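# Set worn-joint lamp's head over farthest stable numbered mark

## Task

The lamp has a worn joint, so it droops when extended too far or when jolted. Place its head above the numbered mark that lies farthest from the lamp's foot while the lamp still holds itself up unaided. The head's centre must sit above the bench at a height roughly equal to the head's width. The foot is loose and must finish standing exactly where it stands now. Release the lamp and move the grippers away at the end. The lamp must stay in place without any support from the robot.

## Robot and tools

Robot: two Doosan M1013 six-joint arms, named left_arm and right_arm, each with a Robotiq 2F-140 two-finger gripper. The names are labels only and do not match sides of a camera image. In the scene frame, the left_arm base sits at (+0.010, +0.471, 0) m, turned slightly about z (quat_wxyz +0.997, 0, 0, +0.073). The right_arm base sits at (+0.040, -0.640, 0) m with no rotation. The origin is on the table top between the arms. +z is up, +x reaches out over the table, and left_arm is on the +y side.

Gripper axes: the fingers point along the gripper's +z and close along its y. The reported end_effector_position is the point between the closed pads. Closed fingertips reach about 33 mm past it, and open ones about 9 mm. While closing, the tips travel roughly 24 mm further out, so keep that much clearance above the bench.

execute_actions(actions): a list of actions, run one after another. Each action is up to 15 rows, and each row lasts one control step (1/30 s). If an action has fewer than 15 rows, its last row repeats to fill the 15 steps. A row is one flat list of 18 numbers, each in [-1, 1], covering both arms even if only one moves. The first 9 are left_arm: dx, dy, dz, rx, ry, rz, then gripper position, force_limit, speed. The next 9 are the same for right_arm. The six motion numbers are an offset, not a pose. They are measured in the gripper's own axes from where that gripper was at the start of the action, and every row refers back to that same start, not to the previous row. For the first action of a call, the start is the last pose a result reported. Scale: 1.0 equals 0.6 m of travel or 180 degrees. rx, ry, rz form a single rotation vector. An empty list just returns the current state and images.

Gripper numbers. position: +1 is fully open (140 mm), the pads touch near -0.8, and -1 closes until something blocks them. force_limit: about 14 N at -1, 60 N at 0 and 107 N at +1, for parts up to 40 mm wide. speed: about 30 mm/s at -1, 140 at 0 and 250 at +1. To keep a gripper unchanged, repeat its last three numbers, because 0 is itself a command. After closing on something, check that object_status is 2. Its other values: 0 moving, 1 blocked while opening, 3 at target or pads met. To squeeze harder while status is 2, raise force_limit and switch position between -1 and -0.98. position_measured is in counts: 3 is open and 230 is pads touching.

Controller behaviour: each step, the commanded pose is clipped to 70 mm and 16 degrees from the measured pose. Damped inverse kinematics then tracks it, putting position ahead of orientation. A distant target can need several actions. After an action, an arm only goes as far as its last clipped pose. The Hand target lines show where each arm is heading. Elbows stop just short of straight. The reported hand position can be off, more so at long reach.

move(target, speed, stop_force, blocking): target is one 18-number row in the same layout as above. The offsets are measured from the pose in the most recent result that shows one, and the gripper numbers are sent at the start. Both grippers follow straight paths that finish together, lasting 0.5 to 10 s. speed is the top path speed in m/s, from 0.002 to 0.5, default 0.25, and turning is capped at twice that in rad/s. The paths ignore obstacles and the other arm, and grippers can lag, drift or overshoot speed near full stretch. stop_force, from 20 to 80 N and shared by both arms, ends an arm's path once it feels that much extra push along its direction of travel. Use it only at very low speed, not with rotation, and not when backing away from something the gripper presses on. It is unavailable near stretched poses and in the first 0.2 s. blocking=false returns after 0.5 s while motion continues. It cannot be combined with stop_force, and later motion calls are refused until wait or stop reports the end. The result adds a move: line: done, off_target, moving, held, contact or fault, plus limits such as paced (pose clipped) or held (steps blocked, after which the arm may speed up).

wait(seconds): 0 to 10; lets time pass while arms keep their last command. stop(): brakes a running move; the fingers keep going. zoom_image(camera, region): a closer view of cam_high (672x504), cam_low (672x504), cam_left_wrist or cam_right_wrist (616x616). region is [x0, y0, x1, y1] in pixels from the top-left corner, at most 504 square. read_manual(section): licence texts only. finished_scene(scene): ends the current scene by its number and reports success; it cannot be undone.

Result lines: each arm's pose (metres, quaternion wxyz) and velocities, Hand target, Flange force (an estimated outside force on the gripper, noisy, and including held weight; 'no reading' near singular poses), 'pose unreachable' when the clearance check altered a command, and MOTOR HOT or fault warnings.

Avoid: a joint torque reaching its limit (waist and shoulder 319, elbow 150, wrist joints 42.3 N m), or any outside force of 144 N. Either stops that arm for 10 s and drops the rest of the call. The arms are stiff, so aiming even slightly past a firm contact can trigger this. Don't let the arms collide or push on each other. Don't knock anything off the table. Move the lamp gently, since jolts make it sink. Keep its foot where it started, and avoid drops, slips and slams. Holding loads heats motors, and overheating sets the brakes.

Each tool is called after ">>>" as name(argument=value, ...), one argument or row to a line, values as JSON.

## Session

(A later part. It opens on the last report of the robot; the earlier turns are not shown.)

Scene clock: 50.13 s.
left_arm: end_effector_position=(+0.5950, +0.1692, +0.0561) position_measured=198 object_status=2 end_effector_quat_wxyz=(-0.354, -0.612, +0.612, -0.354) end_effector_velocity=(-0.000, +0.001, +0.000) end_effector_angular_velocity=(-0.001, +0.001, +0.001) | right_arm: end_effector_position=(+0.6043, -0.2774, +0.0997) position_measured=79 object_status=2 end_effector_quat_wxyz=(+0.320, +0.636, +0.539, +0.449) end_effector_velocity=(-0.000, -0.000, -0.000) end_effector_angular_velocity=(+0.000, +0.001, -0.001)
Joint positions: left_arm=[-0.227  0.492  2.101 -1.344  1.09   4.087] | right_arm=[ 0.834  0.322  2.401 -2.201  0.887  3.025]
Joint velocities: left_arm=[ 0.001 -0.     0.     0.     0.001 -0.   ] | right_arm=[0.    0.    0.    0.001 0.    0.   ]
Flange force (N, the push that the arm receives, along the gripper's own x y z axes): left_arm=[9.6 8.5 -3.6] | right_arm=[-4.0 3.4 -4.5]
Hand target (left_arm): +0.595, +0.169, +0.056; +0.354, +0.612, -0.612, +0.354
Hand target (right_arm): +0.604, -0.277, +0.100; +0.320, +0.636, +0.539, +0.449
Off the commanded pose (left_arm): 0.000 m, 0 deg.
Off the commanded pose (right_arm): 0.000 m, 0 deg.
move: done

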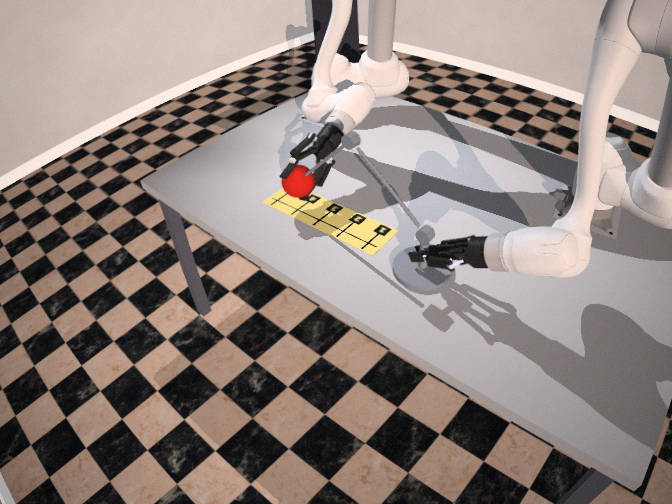

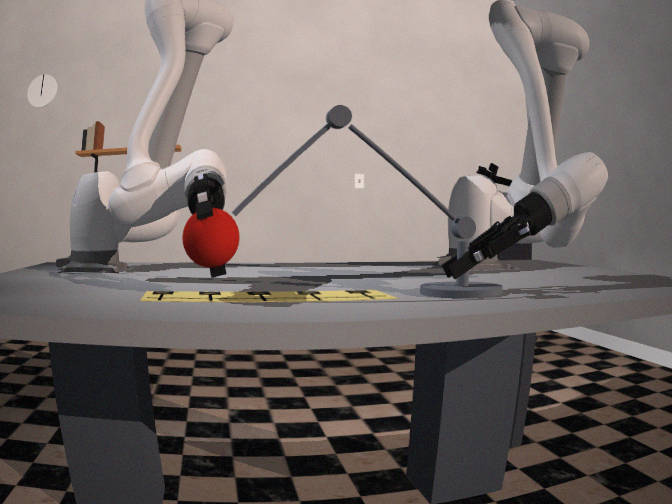

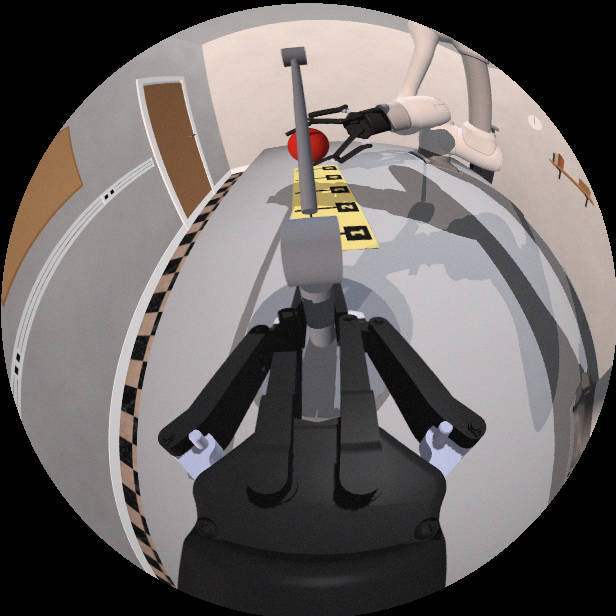

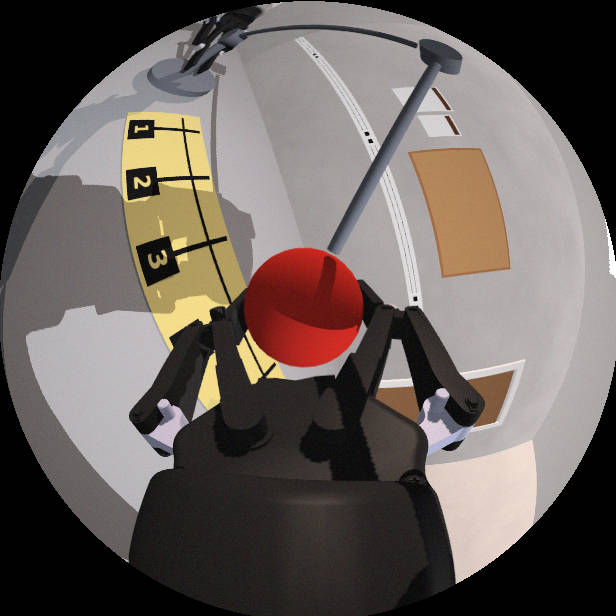

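>>> move(
  target=[0,0,0,0,0,0,-1,0.2,-0.65,0,0,0,0,0,0,0.62,-0.2,-1],
  speed=0.006,
)

>>> wait(
  seconds=3,
)

>>> zoom_image(
  camera="cam_low",
  region=[145, 170, 285, 310],
)

Scene clock: 51.27 s.
left_arm: end_effector_position=(+0.5950, +0.1692, +0.0561) position_measured=198 object_status=2 end_effector_quat_wxyz=(-0.354, -0.612, +0.612, -0.354) end_effector_velocity=(+0.001, +0.001, +0.001) end_effector_angular_velocity=(-0.001, -0.002, +0.001) | right_arm: end_effector_position=(+0.6043, -0.2773, +0.0997) position_measured=50 object_status=0 end_effector_quat_wxyz=(+0.320, +0.636, +0.539, +0.449) end_effector_velocity=(+0.000, -0.000, +0.000) end_effector_angular_velocity=(-0.000, -0.001, -0.000)
Joint positions: left_arm=[-0.227  0.492  2.101 -1.344  1.09   4.087] | right_arm=[ 0.834  0.322  2.401 -2.201  0.887  3.025]
Joint velocities: left_arm=[ 0.002 -0.    -0.001  0.     0.001  0.001] | right_arm=[-0.    -0.001 -0.     0.001  0.    -0.001]
Flange force (N, the push that the arm receives, along the gripper's own x y z axes): left_arm=[7.5 6.8 -3.0] | right_arm=[1.1 5.3 -9.4]
Hand target (left_arm): +0.595, +0.169, +0.056; +0.354, +0.612, -0.612, +0.354
Hand target (right_arm): +0.604, -0.277, +0.100; +0.320, +0.636, +0.539, +0.449
Off the commanded pose (left_arm): 0.000 m, 0 deg.
Off the commanded pose (right_arm): 0.000 m, 0 deg.
move: done

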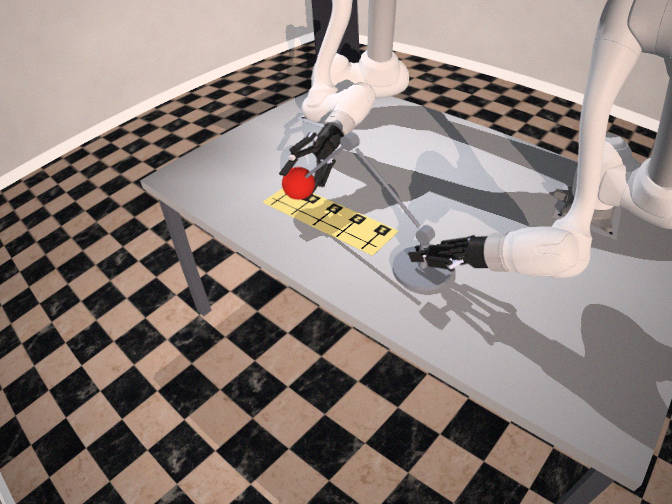

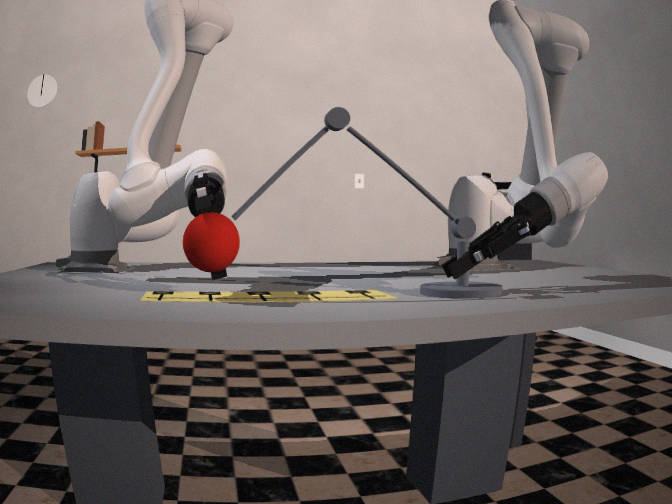

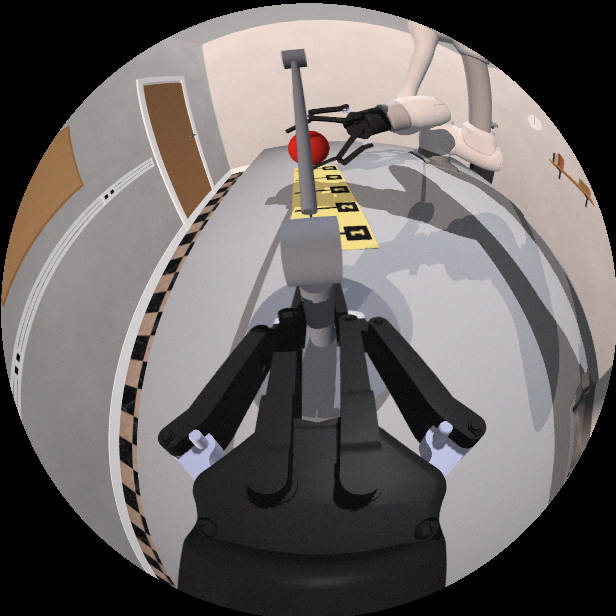

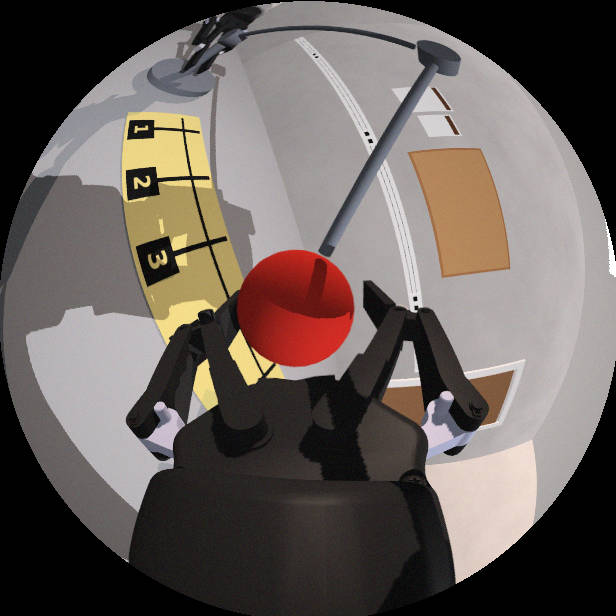

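Scene clock: 54.27 s.
left_arm: end_effector_position=(+0.5950, +0.1692, +0.0561) position_measured=198 object_status=2 end_effector_quat_wxyz=(-0.354, -0.612, +0.612, -0.354) end_effector_velocity=(+0.001, +0.001, -0.001) end_effector_angular_velocity=(+0.001, -0.001, +0.002) | right_arm: end_effector_position=(+0.6043, -0.2774, +0.0997) position_measured=50 object_status=3 end_effector_quat_wxyz=(+0.320, +0.636, +0.539, +0.449) end_effector_velocity=(-0.000, -0.000, -0.000) end_effector_angular_velocity=(-0.000, +0.000, -0.000)
Joint positions: left_arm=[-0.227  0.492  2.101 -1.344  1.09   4.087] | right_arm=[ 0.834  0.322  2.401 -2.201  0.887  3.025]
Joint velocities: left_arm=[ 0.001  0.001 -0.001 -0.    -0.001  0.   ] | right_arm=[-0.  0.  0. -0. -0.  0.]
Flange force (N, the push that the arm receives, along the gripper's own x y z axes): left_arm=[2.8 7.2 -6.3] | right_arm=[2.2 3.6 -9.9]
Hand target (left_arm): +0.595, +0.169, +0.056; +0.354, +0.612, -0.612, +0.354
Hand target (right_arm): +0.604, -0.277, +0.100; +0.320, +0.636, +0.539, +0.449
Off the commanded pose (left_arm): 0.000 m, 0 deg.
Off the commanded pose (right_arm): 0.000 m, 0 deg.
wait: 3.00 s; at rest by 0.17 s

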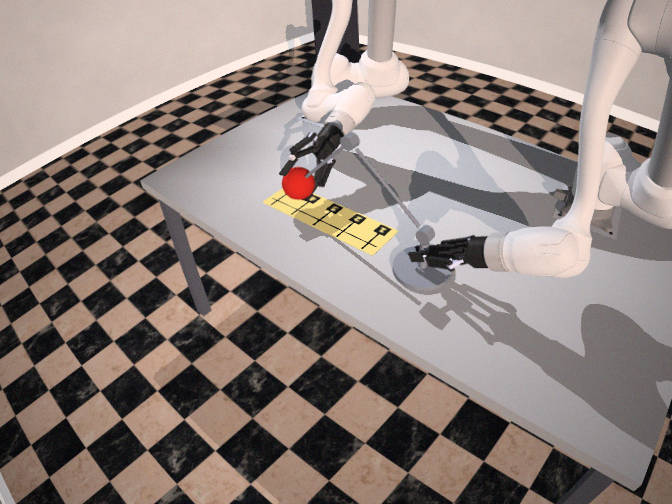

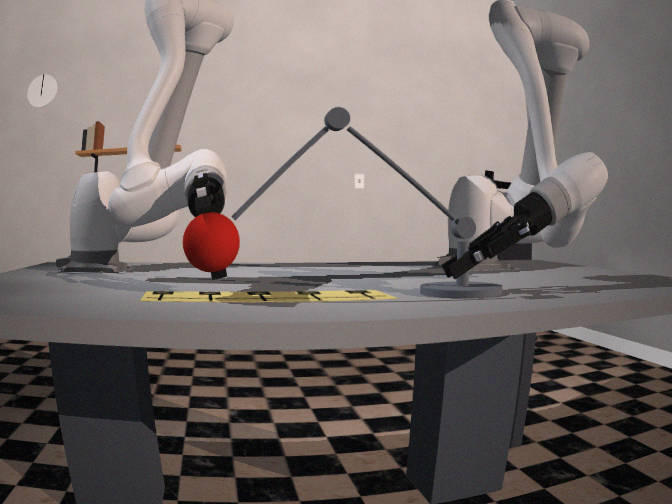

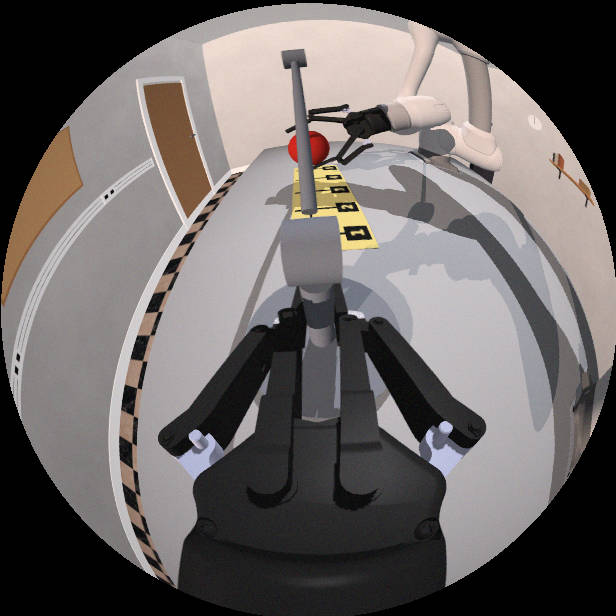

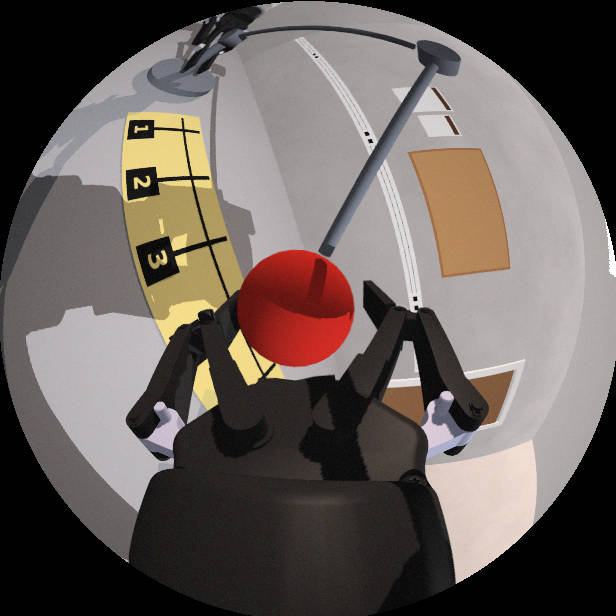

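Region (145, 170, 285, 310) of cam_low's 672x504 image, scaled by 3.600, with more detail than that image has.

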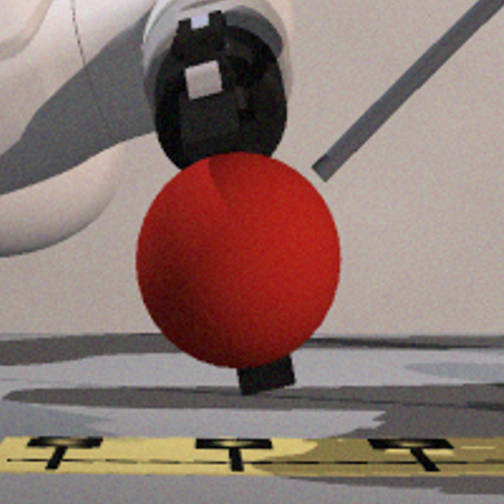

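>>> execute_actions(
  actions=[
    [[0,0,0,0,0,0,-1,0.2,-0.65,0,0,0,0,0,0,0.72,-0.2,-1]],
  ],
)

>>> zoom_image(
  camera="cam_low",
  region=[145, 170, 285, 310],
)

Scene clock: 55.47 s.
left_arm: end_effector_position=(+0.5950, +0.1692, +0.0561) position_measured=198 object_status=2 end_effector_quat_wxyz=(-0.354, -0.612, +0.612, -0.354) end_effector_velocity=(+0.001, +0.000, -0.000) end_effector_angular_velocity=(-0.000, -0.001, -0.001) | right_arm: end_effector_position=(+0.6043, -0.2774, +0.0997) position_measured=39 object_status=3 end_effector_quat_wxyz=(+0.320, +0.636, +0.539, +0.449) end_effector_velocity=(+0.000, -0.000, +0.000) end_effector_angular_velocity=(+0.000, +0.000, -0.001)
Joint positions: left_arm=[-0.227  0.492  2.101 -1.344  1.09   4.087] | right_arm=[ 0.834  0.322  2.401 -2.201  0.887  3.025]
Joint velocities: left_arm=[ 0.     0.001 -0.001  0.     0.     0.001] | right_arm=[ 0.    -0.    -0.     0.001 -0.     0.   ]
Flange force (N, the push that the arm receives, along the gripper's own x y z axes): left_arm=[4.0 6.8 -9.2] | right_arm=[1.2 -0.1 -2.7]
Hand target (left_arm): +0.595, +0.169, +0.056; +0.354, +0.612, -0.612, +0.354
Hand target (right_arm): +0.604, -0.277, +0.100; +0.320, +0.636, +0.539, +0.449
Off the commanded pose (left_arm): 0.000 m, 0 deg.
Off the commanded pose (right_arm): 0.000 m, 0 deg.

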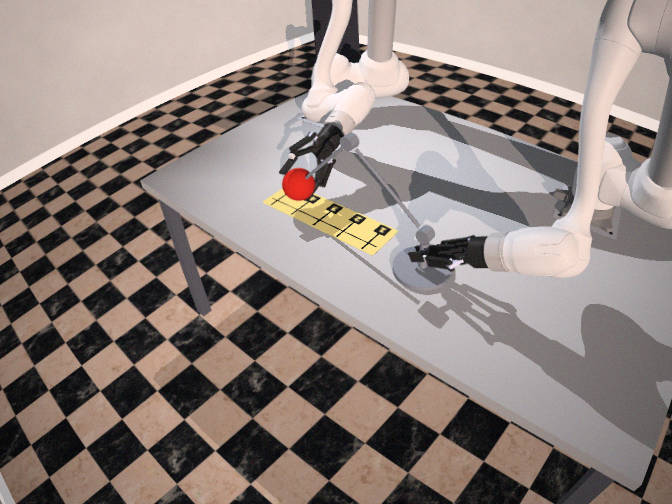

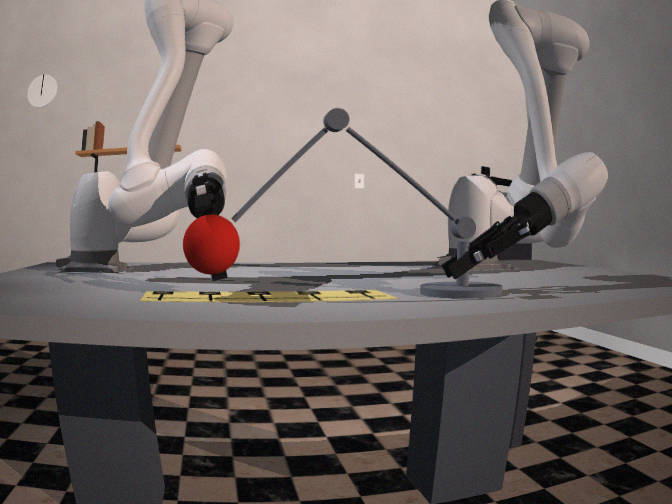

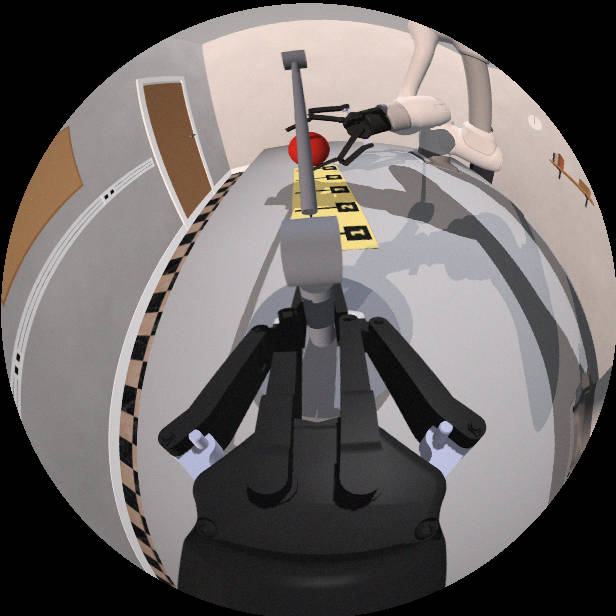

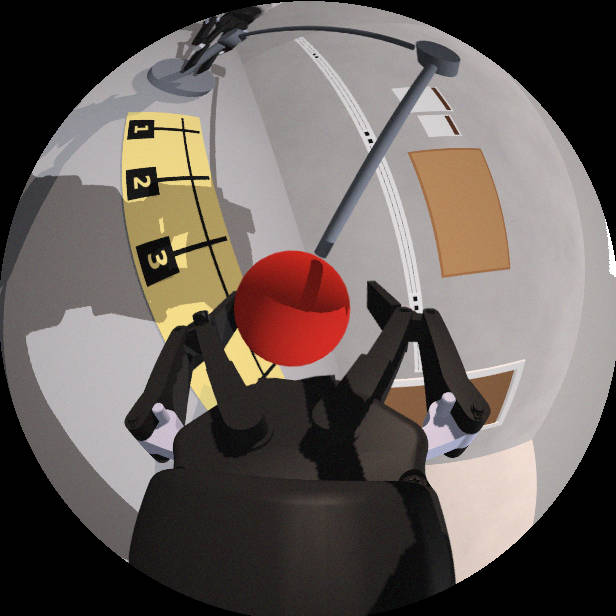

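Region (145, 170, 285, 310) of cam_low's 672x504 image, scaled by 3.600, with more detail than that image has.

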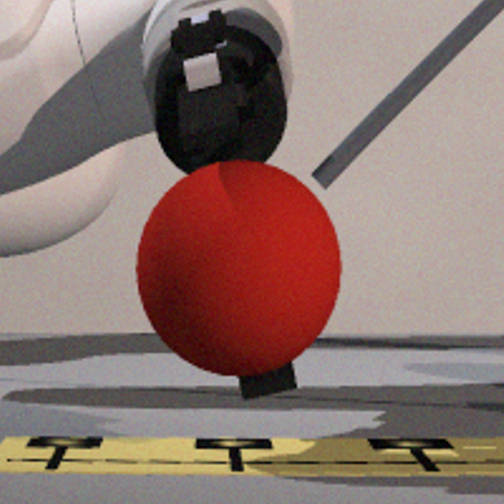

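>>> move(
  target=[0,0,0,0,0,0,-1,0.2,-0.65,-0.0033,-0.0165,0.0072,0,0,0,-1,-0.2,-1],
  speed=0.02,
)

Scene clock: 57.97 s.
left_arm: end_effector_position=(+0.5950, +0.1692, +0.0561) position_measured=198 object_status=2 end_effector_quat_wxyz=(-0.354, -0.612, +0.612, -0.354) end_effector_velocity=(-0.002, -0.000, -0.001) end_effector_angular_velocity=(-0.000, +0.002, -0.001) | right_arm: end_effector_position=(+0.6042, -0.2769, +0.0887) position_measured=79 object_status=2 end_effector_quat_wxyz=(+0.320, +0.636, +0.539, +0.449) end_effector_velocity=(-0.001, -0.001, -0.001) end_effector_angular_velocity=(-0.002, +0.001, +0.000)
Joint positions: left_arm=[-0.227  0.492  2.101 -1.344  1.09   4.087] | right_arm=[ 0.835  0.347  2.404 -2.217  0.904  3.053]
Joint velocities: left_arm=[-0.    -0.     0.002  0.     0.     0.   ] | right_arm=[-0.     0.001  0.001  0.     0.    -0.001]
Flange force (N, the push that the arm receives, along the gripper's own x y z axes): left_arm=[4.0 7.8 -4.0] | right_arm=[1.4 -2.2 -4.7]
Hand target (left_arm): +0.595, +0.169, +0.056; +0.354, +0.612, -0.612, +0.354
Hand target (right_arm): +0.604, -0.277, +0.089; +0.320, +0.636, +0.539, +0.449
Off the commanded pose (left_arm): 0.000 m, 0 deg.
Off the commanded pose (right_arm): 0.000 m, 0 deg.
move: done

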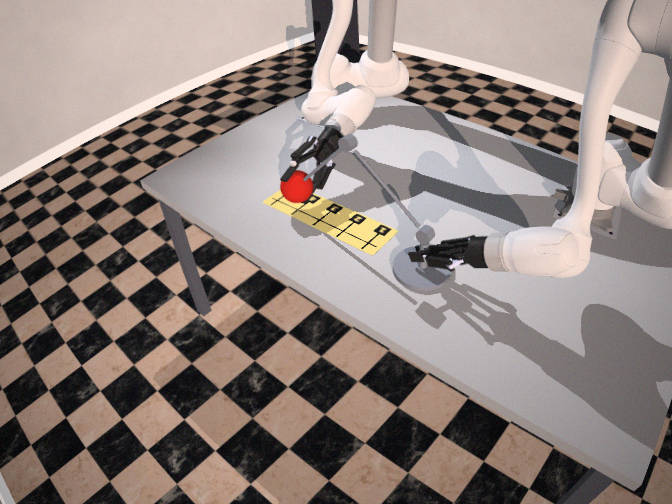

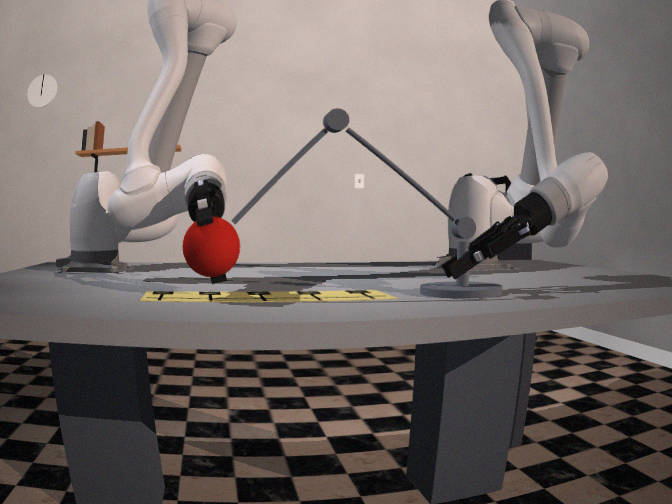

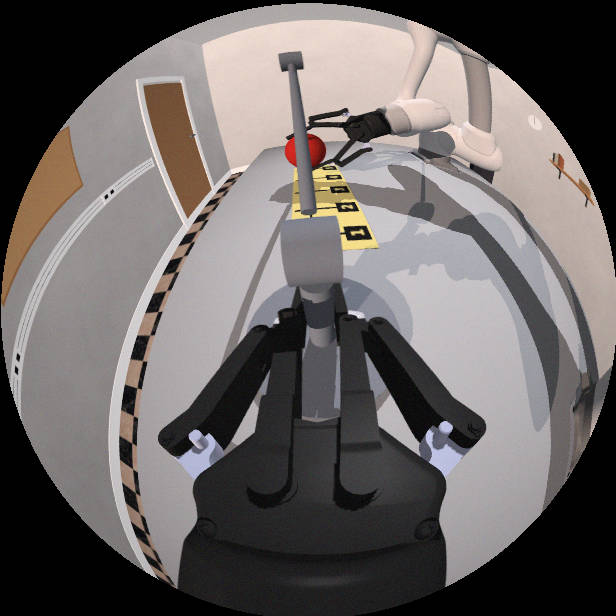

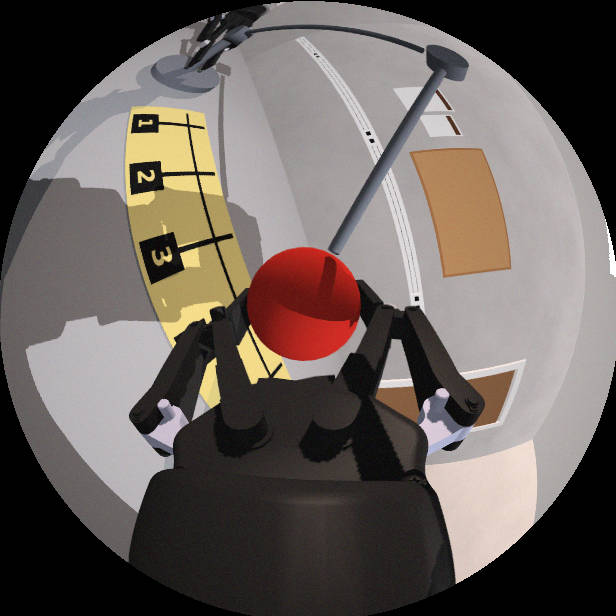

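>>> zoom_image(
  camera="cam_low",
  region=[145, 170, 285, 310],
)

>>> zoom_image(
  camera="cam_high",
  region=[250, 140, 350, 240],
)

>>> zoom_image(
  camera="cam_right_wrist",
  region=[200, 230, 420, 400],
)

Region (145, 170, 285, 310) of cam_low's 672x504 image, scaled by 3.600, with more detail than that image has.

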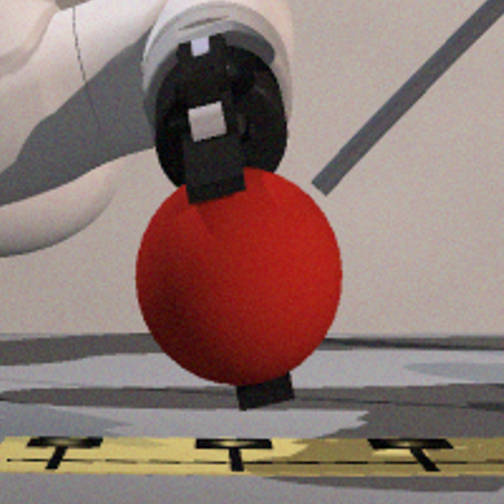

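Region (250, 140, 350, 240) of cam_high's 672x504 image, scaled by 5.040, with more detail than that image has.

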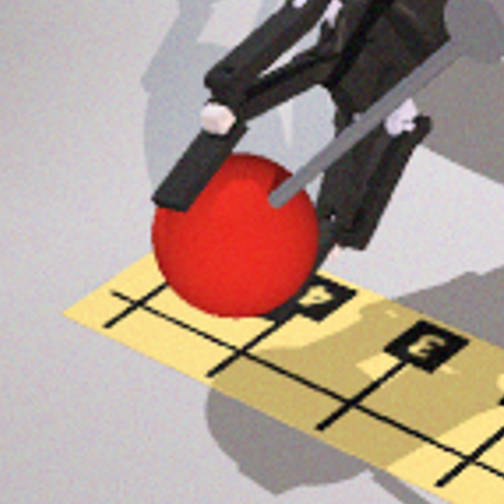

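Region (200, 230, 420, 400) of cam_right_wrist's 616x616 image, scaled by 2.291, with more detail than that image has; it fills the top 389 rows of this view, and the rest is white.

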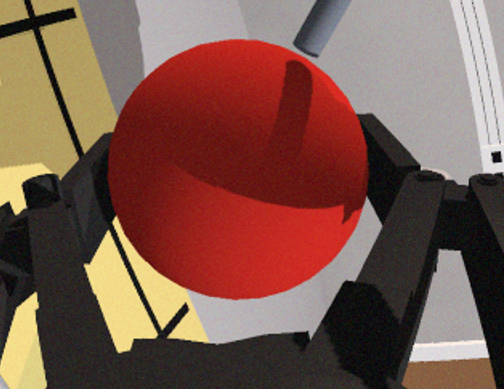

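>>> move(
  target=[0,0,0,0,0,0,-1,0.2,-0.65,0.1499,-0.0112,-0.0051,0.0034,0.0225,0.0531,-1,-0.2,-1],
  speed=0.08,
)

>>> zoom_image(
  camera="cam_low",
  region=[200, 170, 340, 310],
)

>>> zoom_image(
  camera="cam_high",
  region=[270, 150, 370, 250],
)

Scene clock: 61.70 s.
left_arm: end_effector_position=(+0.5950, +0.1692, +0.0561) position_measured=198 object_status=2 end_effector_quat_wxyz=(-0.354, -0.612, +0.612, -0.354) end_effector_velocity=(-0.001, -0.002, +0.000) end_effector_angular_velocity=(+0.000, -0.001, -0.003) | right_arm: end_effector_position=(+0.6001, -0.1881, +0.1042) position_measured=79 object_status=2 end_effector_quat_wxyz=(+0.259, +0.664, +0.498, +0.494) end_effector_velocity=(+0.000, +0.000, -0.000) end_effector_angular_velocity=(-0.000, +0.000, -0.001)
Joint positions: left_arm=[-0.227  0.492  2.101 -1.344  1.09   4.087] | right_arm=[ 0.932  0.372  2.305 -2.152  0.882  3.17 ]
Joint velocities: left_arm=[-0.003 -0.    -0.    -0.    -0.     0.   ] | right_arm=[ 0.     0.001 -0.001  0.002 -0.    -0.001]
Flange force (N, the push that the arm receives, along the gripper's own x y z axes): left_arm=[8.2 21.2 -27.0] | right_arm=[-6.6 -1.5 -2.2]
Hand target (left_arm): +0.595, +0.169, +0.056; +0.354, +0.612, -0.612, +0.354
Hand target (right_arm): +0.600, -0.188, +0.104; +0.259, +0.664, +0.498, +0.494
Off the commanded pose (left_arm): 0.000 m, 0 deg.
Off the commanded pose (right_arm): 0.000 m, 0 deg.
move: done

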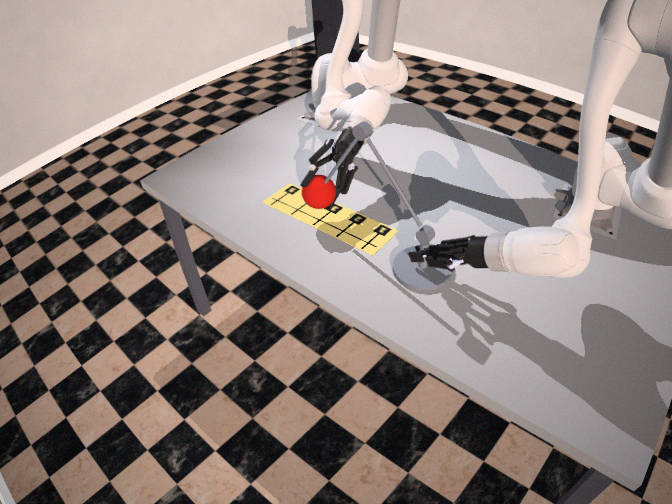

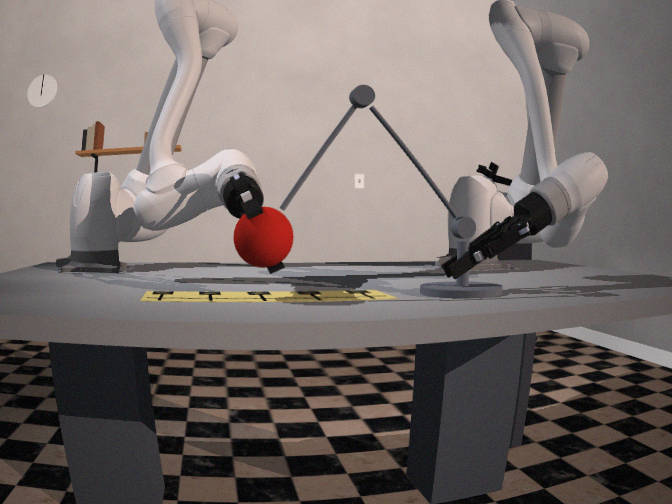

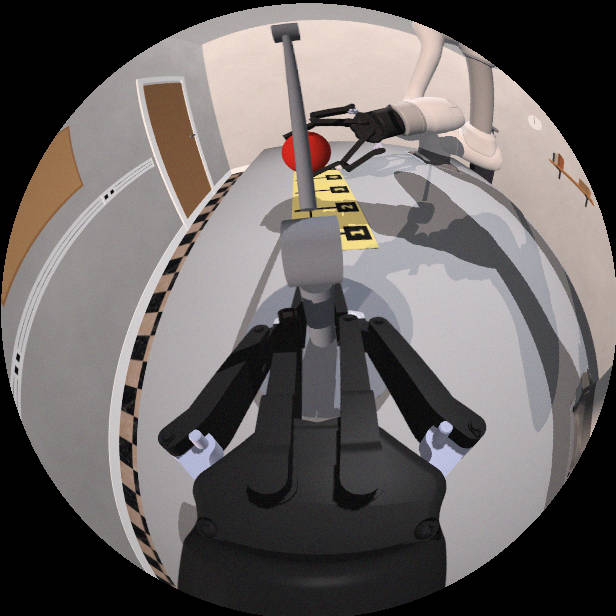

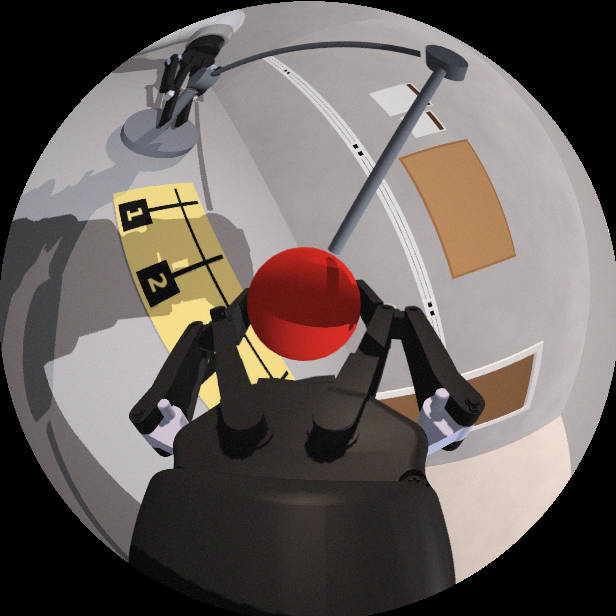

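Region (200, 170, 340, 310) of cam_low's 672x504 image, scaled by 3.600, with more detail than that image has.

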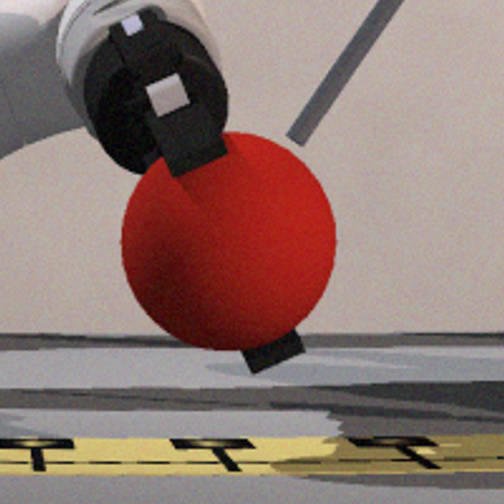

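Region (270, 150, 370, 250) of cam_high's 672x504 image, scaled by 5.040, with more detail than that image has.

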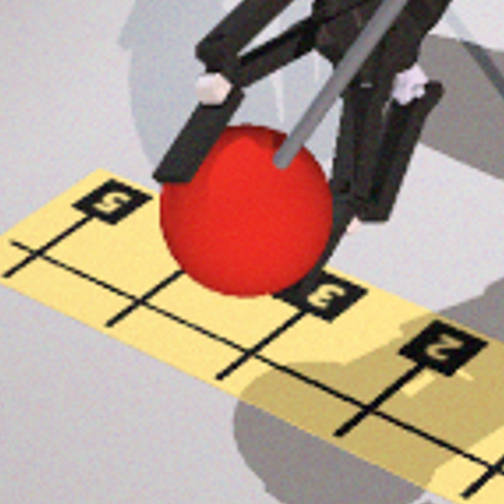

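>>> move(
  target=[0,0,0,0,0,0,-1,0.2,-0.65,-0.0020,-0.0012,0.0006,0,0,0,-1,-0.2,-1],
  speed=0.005,
)

Scene clock: 63.57 s.
left_arm: end_effector_position=(+0.5950, +0.1692, +0.0561) position_measured=198 object_status=2 end_effector_quat_wxyz=(-0.354, -0.612, +0.612, -0.354) end_effector_velocity=(-0.001, -0.001, -0.001) end_effector_angular_velocity=(+0.000, +0.003, -0.001) | right_arm: end_effector_position=(+0.6001, -0.1889, +0.1030) position_measured=79 object_status=2 end_effector_quat_wxyz=(+0.259, +0.664, +0.498, +0.494) end_effector_velocity=(+0.000, +0.000, -0.000) end_effector_angular_velocity=(-0.001, +0.000, +0.000)
Joint positions: left_arm=[-0.227  0.492  2.101 -1.344  1.09   4.087] | right_arm=[ 0.931  0.374  2.307 -2.155  0.884  3.174]
Joint velocities: left_arm=[-0.002  0.001  0.001  0.     0.    -0.001] | right_arm=[-0.     0.001 -0.    -0.     0.    -0.   ]
Flange force (N, the push that the arm receives, along the gripper's own x y z axes): left_arm=[7.0 18.3 -16.5] | right_arm=[4.7 0.8 2.5]
Hand target (left_arm): +0.595, +0.169, +0.056; +0.354, +0.612, -0.612, +0.354
Hand target (right_arm): +0.600, -0.189, +0.103; +0.259, +0.664, +0.498, +0.494
Off the commanded pose (left_arm): 0.000 m, 0 deg.
Off the commanded pose (right_arm): 0.000 m, 0 deg.
move: done

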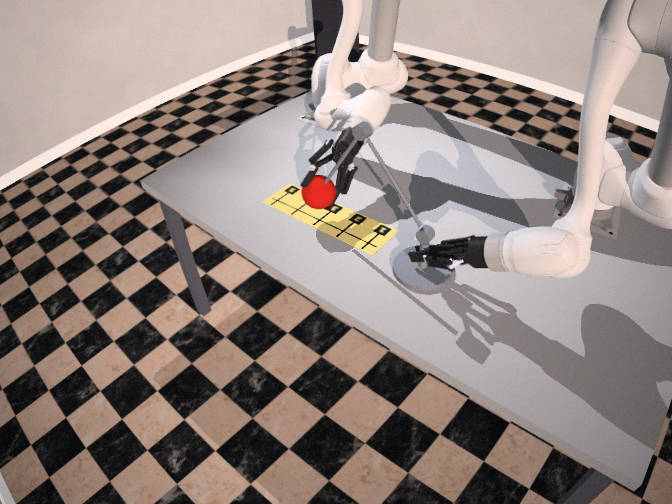

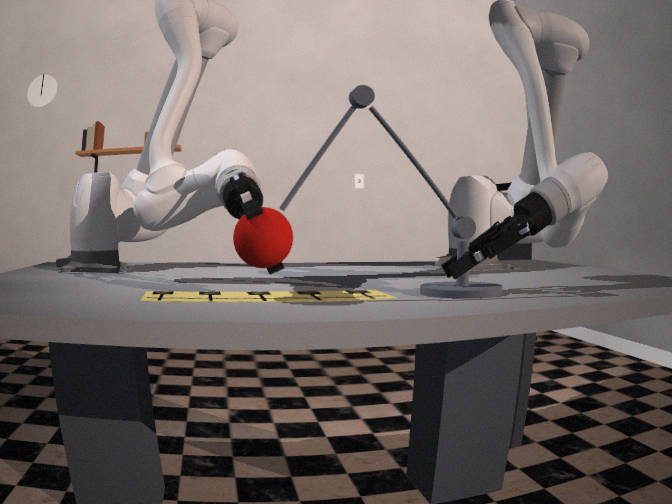

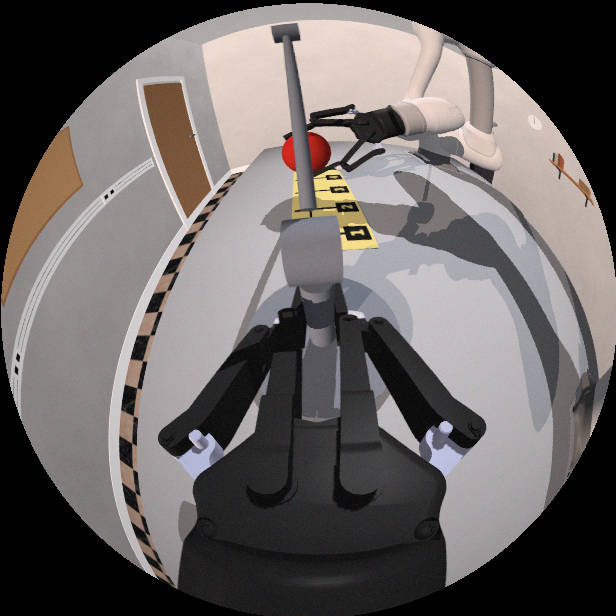

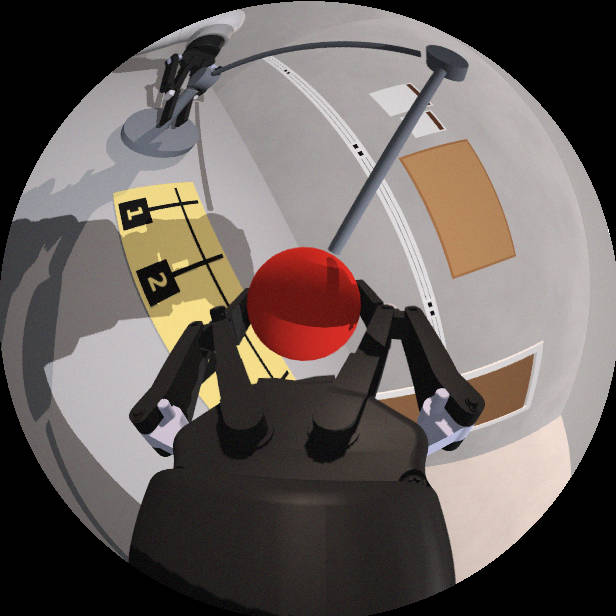

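>>> move(
  target=[0,0,0,0,0,0,-0.3,0.2,-1,0,0,0,0,0,0,-1,-0.2,-1],
  speed=0.005,
)

Scene clock: 65.97 s.
left_arm: end_effector_position=(+0.5950, +0.1692, +0.0561) position_measured=167 object_status=0 end_effector_quat_wxyz=(-0.354, -0.612, +0.612, -0.354) end_effector_velocity=(-0.000, -0.000, -0.001) end_effector_angular_velocity=(+0.000, +0.000, -0.001) | right_arm: end_effector_position=(+0.6001, -0.1889, +0.1029) position_measured=79 object_status=2 end_effector_quat_wxyz=(+0.259, +0.664, +0.498, +0.494) end_effector_velocity=(-0.000, +0.000, +0.000) end_effector_angular_velocity=(-0.001, -0.001, +0.002)
Joint positions: left_arm=[-0.227  0.492  2.101 -1.344  1.09   4.087] | right_arm=[ 0.931  0.374  2.307 -2.155  0.884  3.174]
Joint velocities: left_arm=[-0.     0.001  0.     0.     0.     0.001] | right_arm=[-0.    -0.     0.    -0.002 -0.     0.   ]
Flange force (N, the push that the arm receives, along the gripper's own x y z axes): left_arm=[3.8 12.7 -6.8] | right_arm=[7.7 1.2 -2.6]
Hand target (left_arm): +0.595, +0.169, +0.056; +0.354, +0.612, -0.612, +0.354
Hand target (right_arm): +0.600, -0.189, +0.103; +0.259, +0.664, +0.498, +0.494
Off the commanded pose (left_arm): 0.000 m, 0 deg.
Off the commanded pose (right_arm): 0.000 m, 0 deg.
move: done

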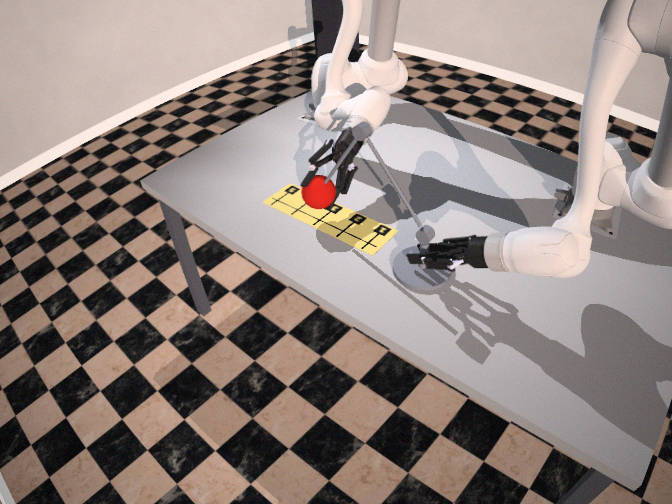

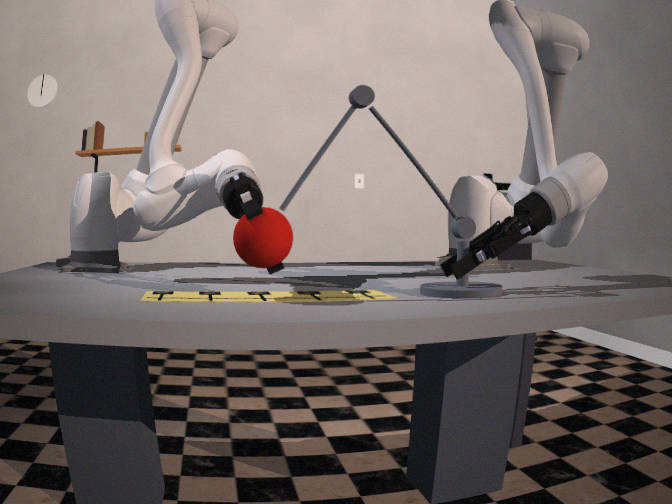

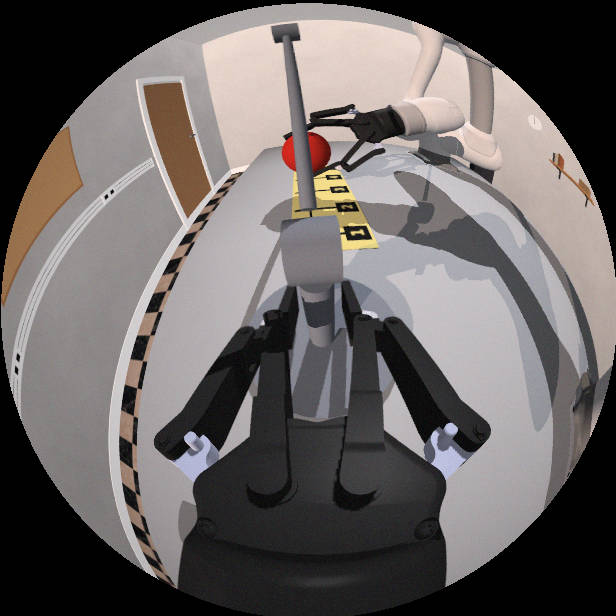

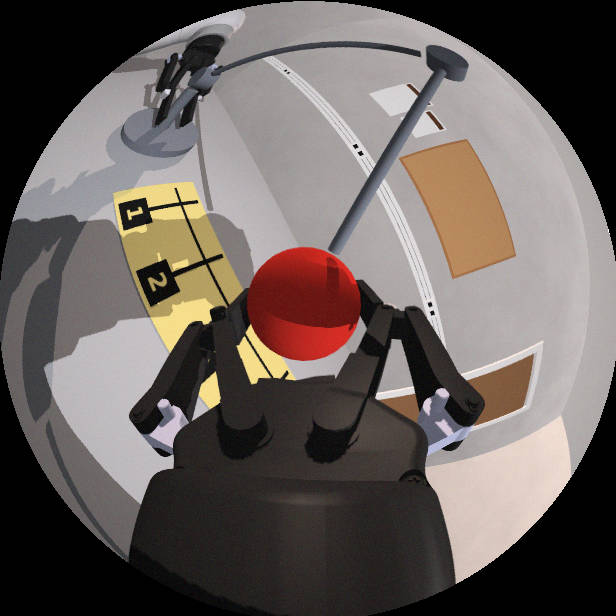

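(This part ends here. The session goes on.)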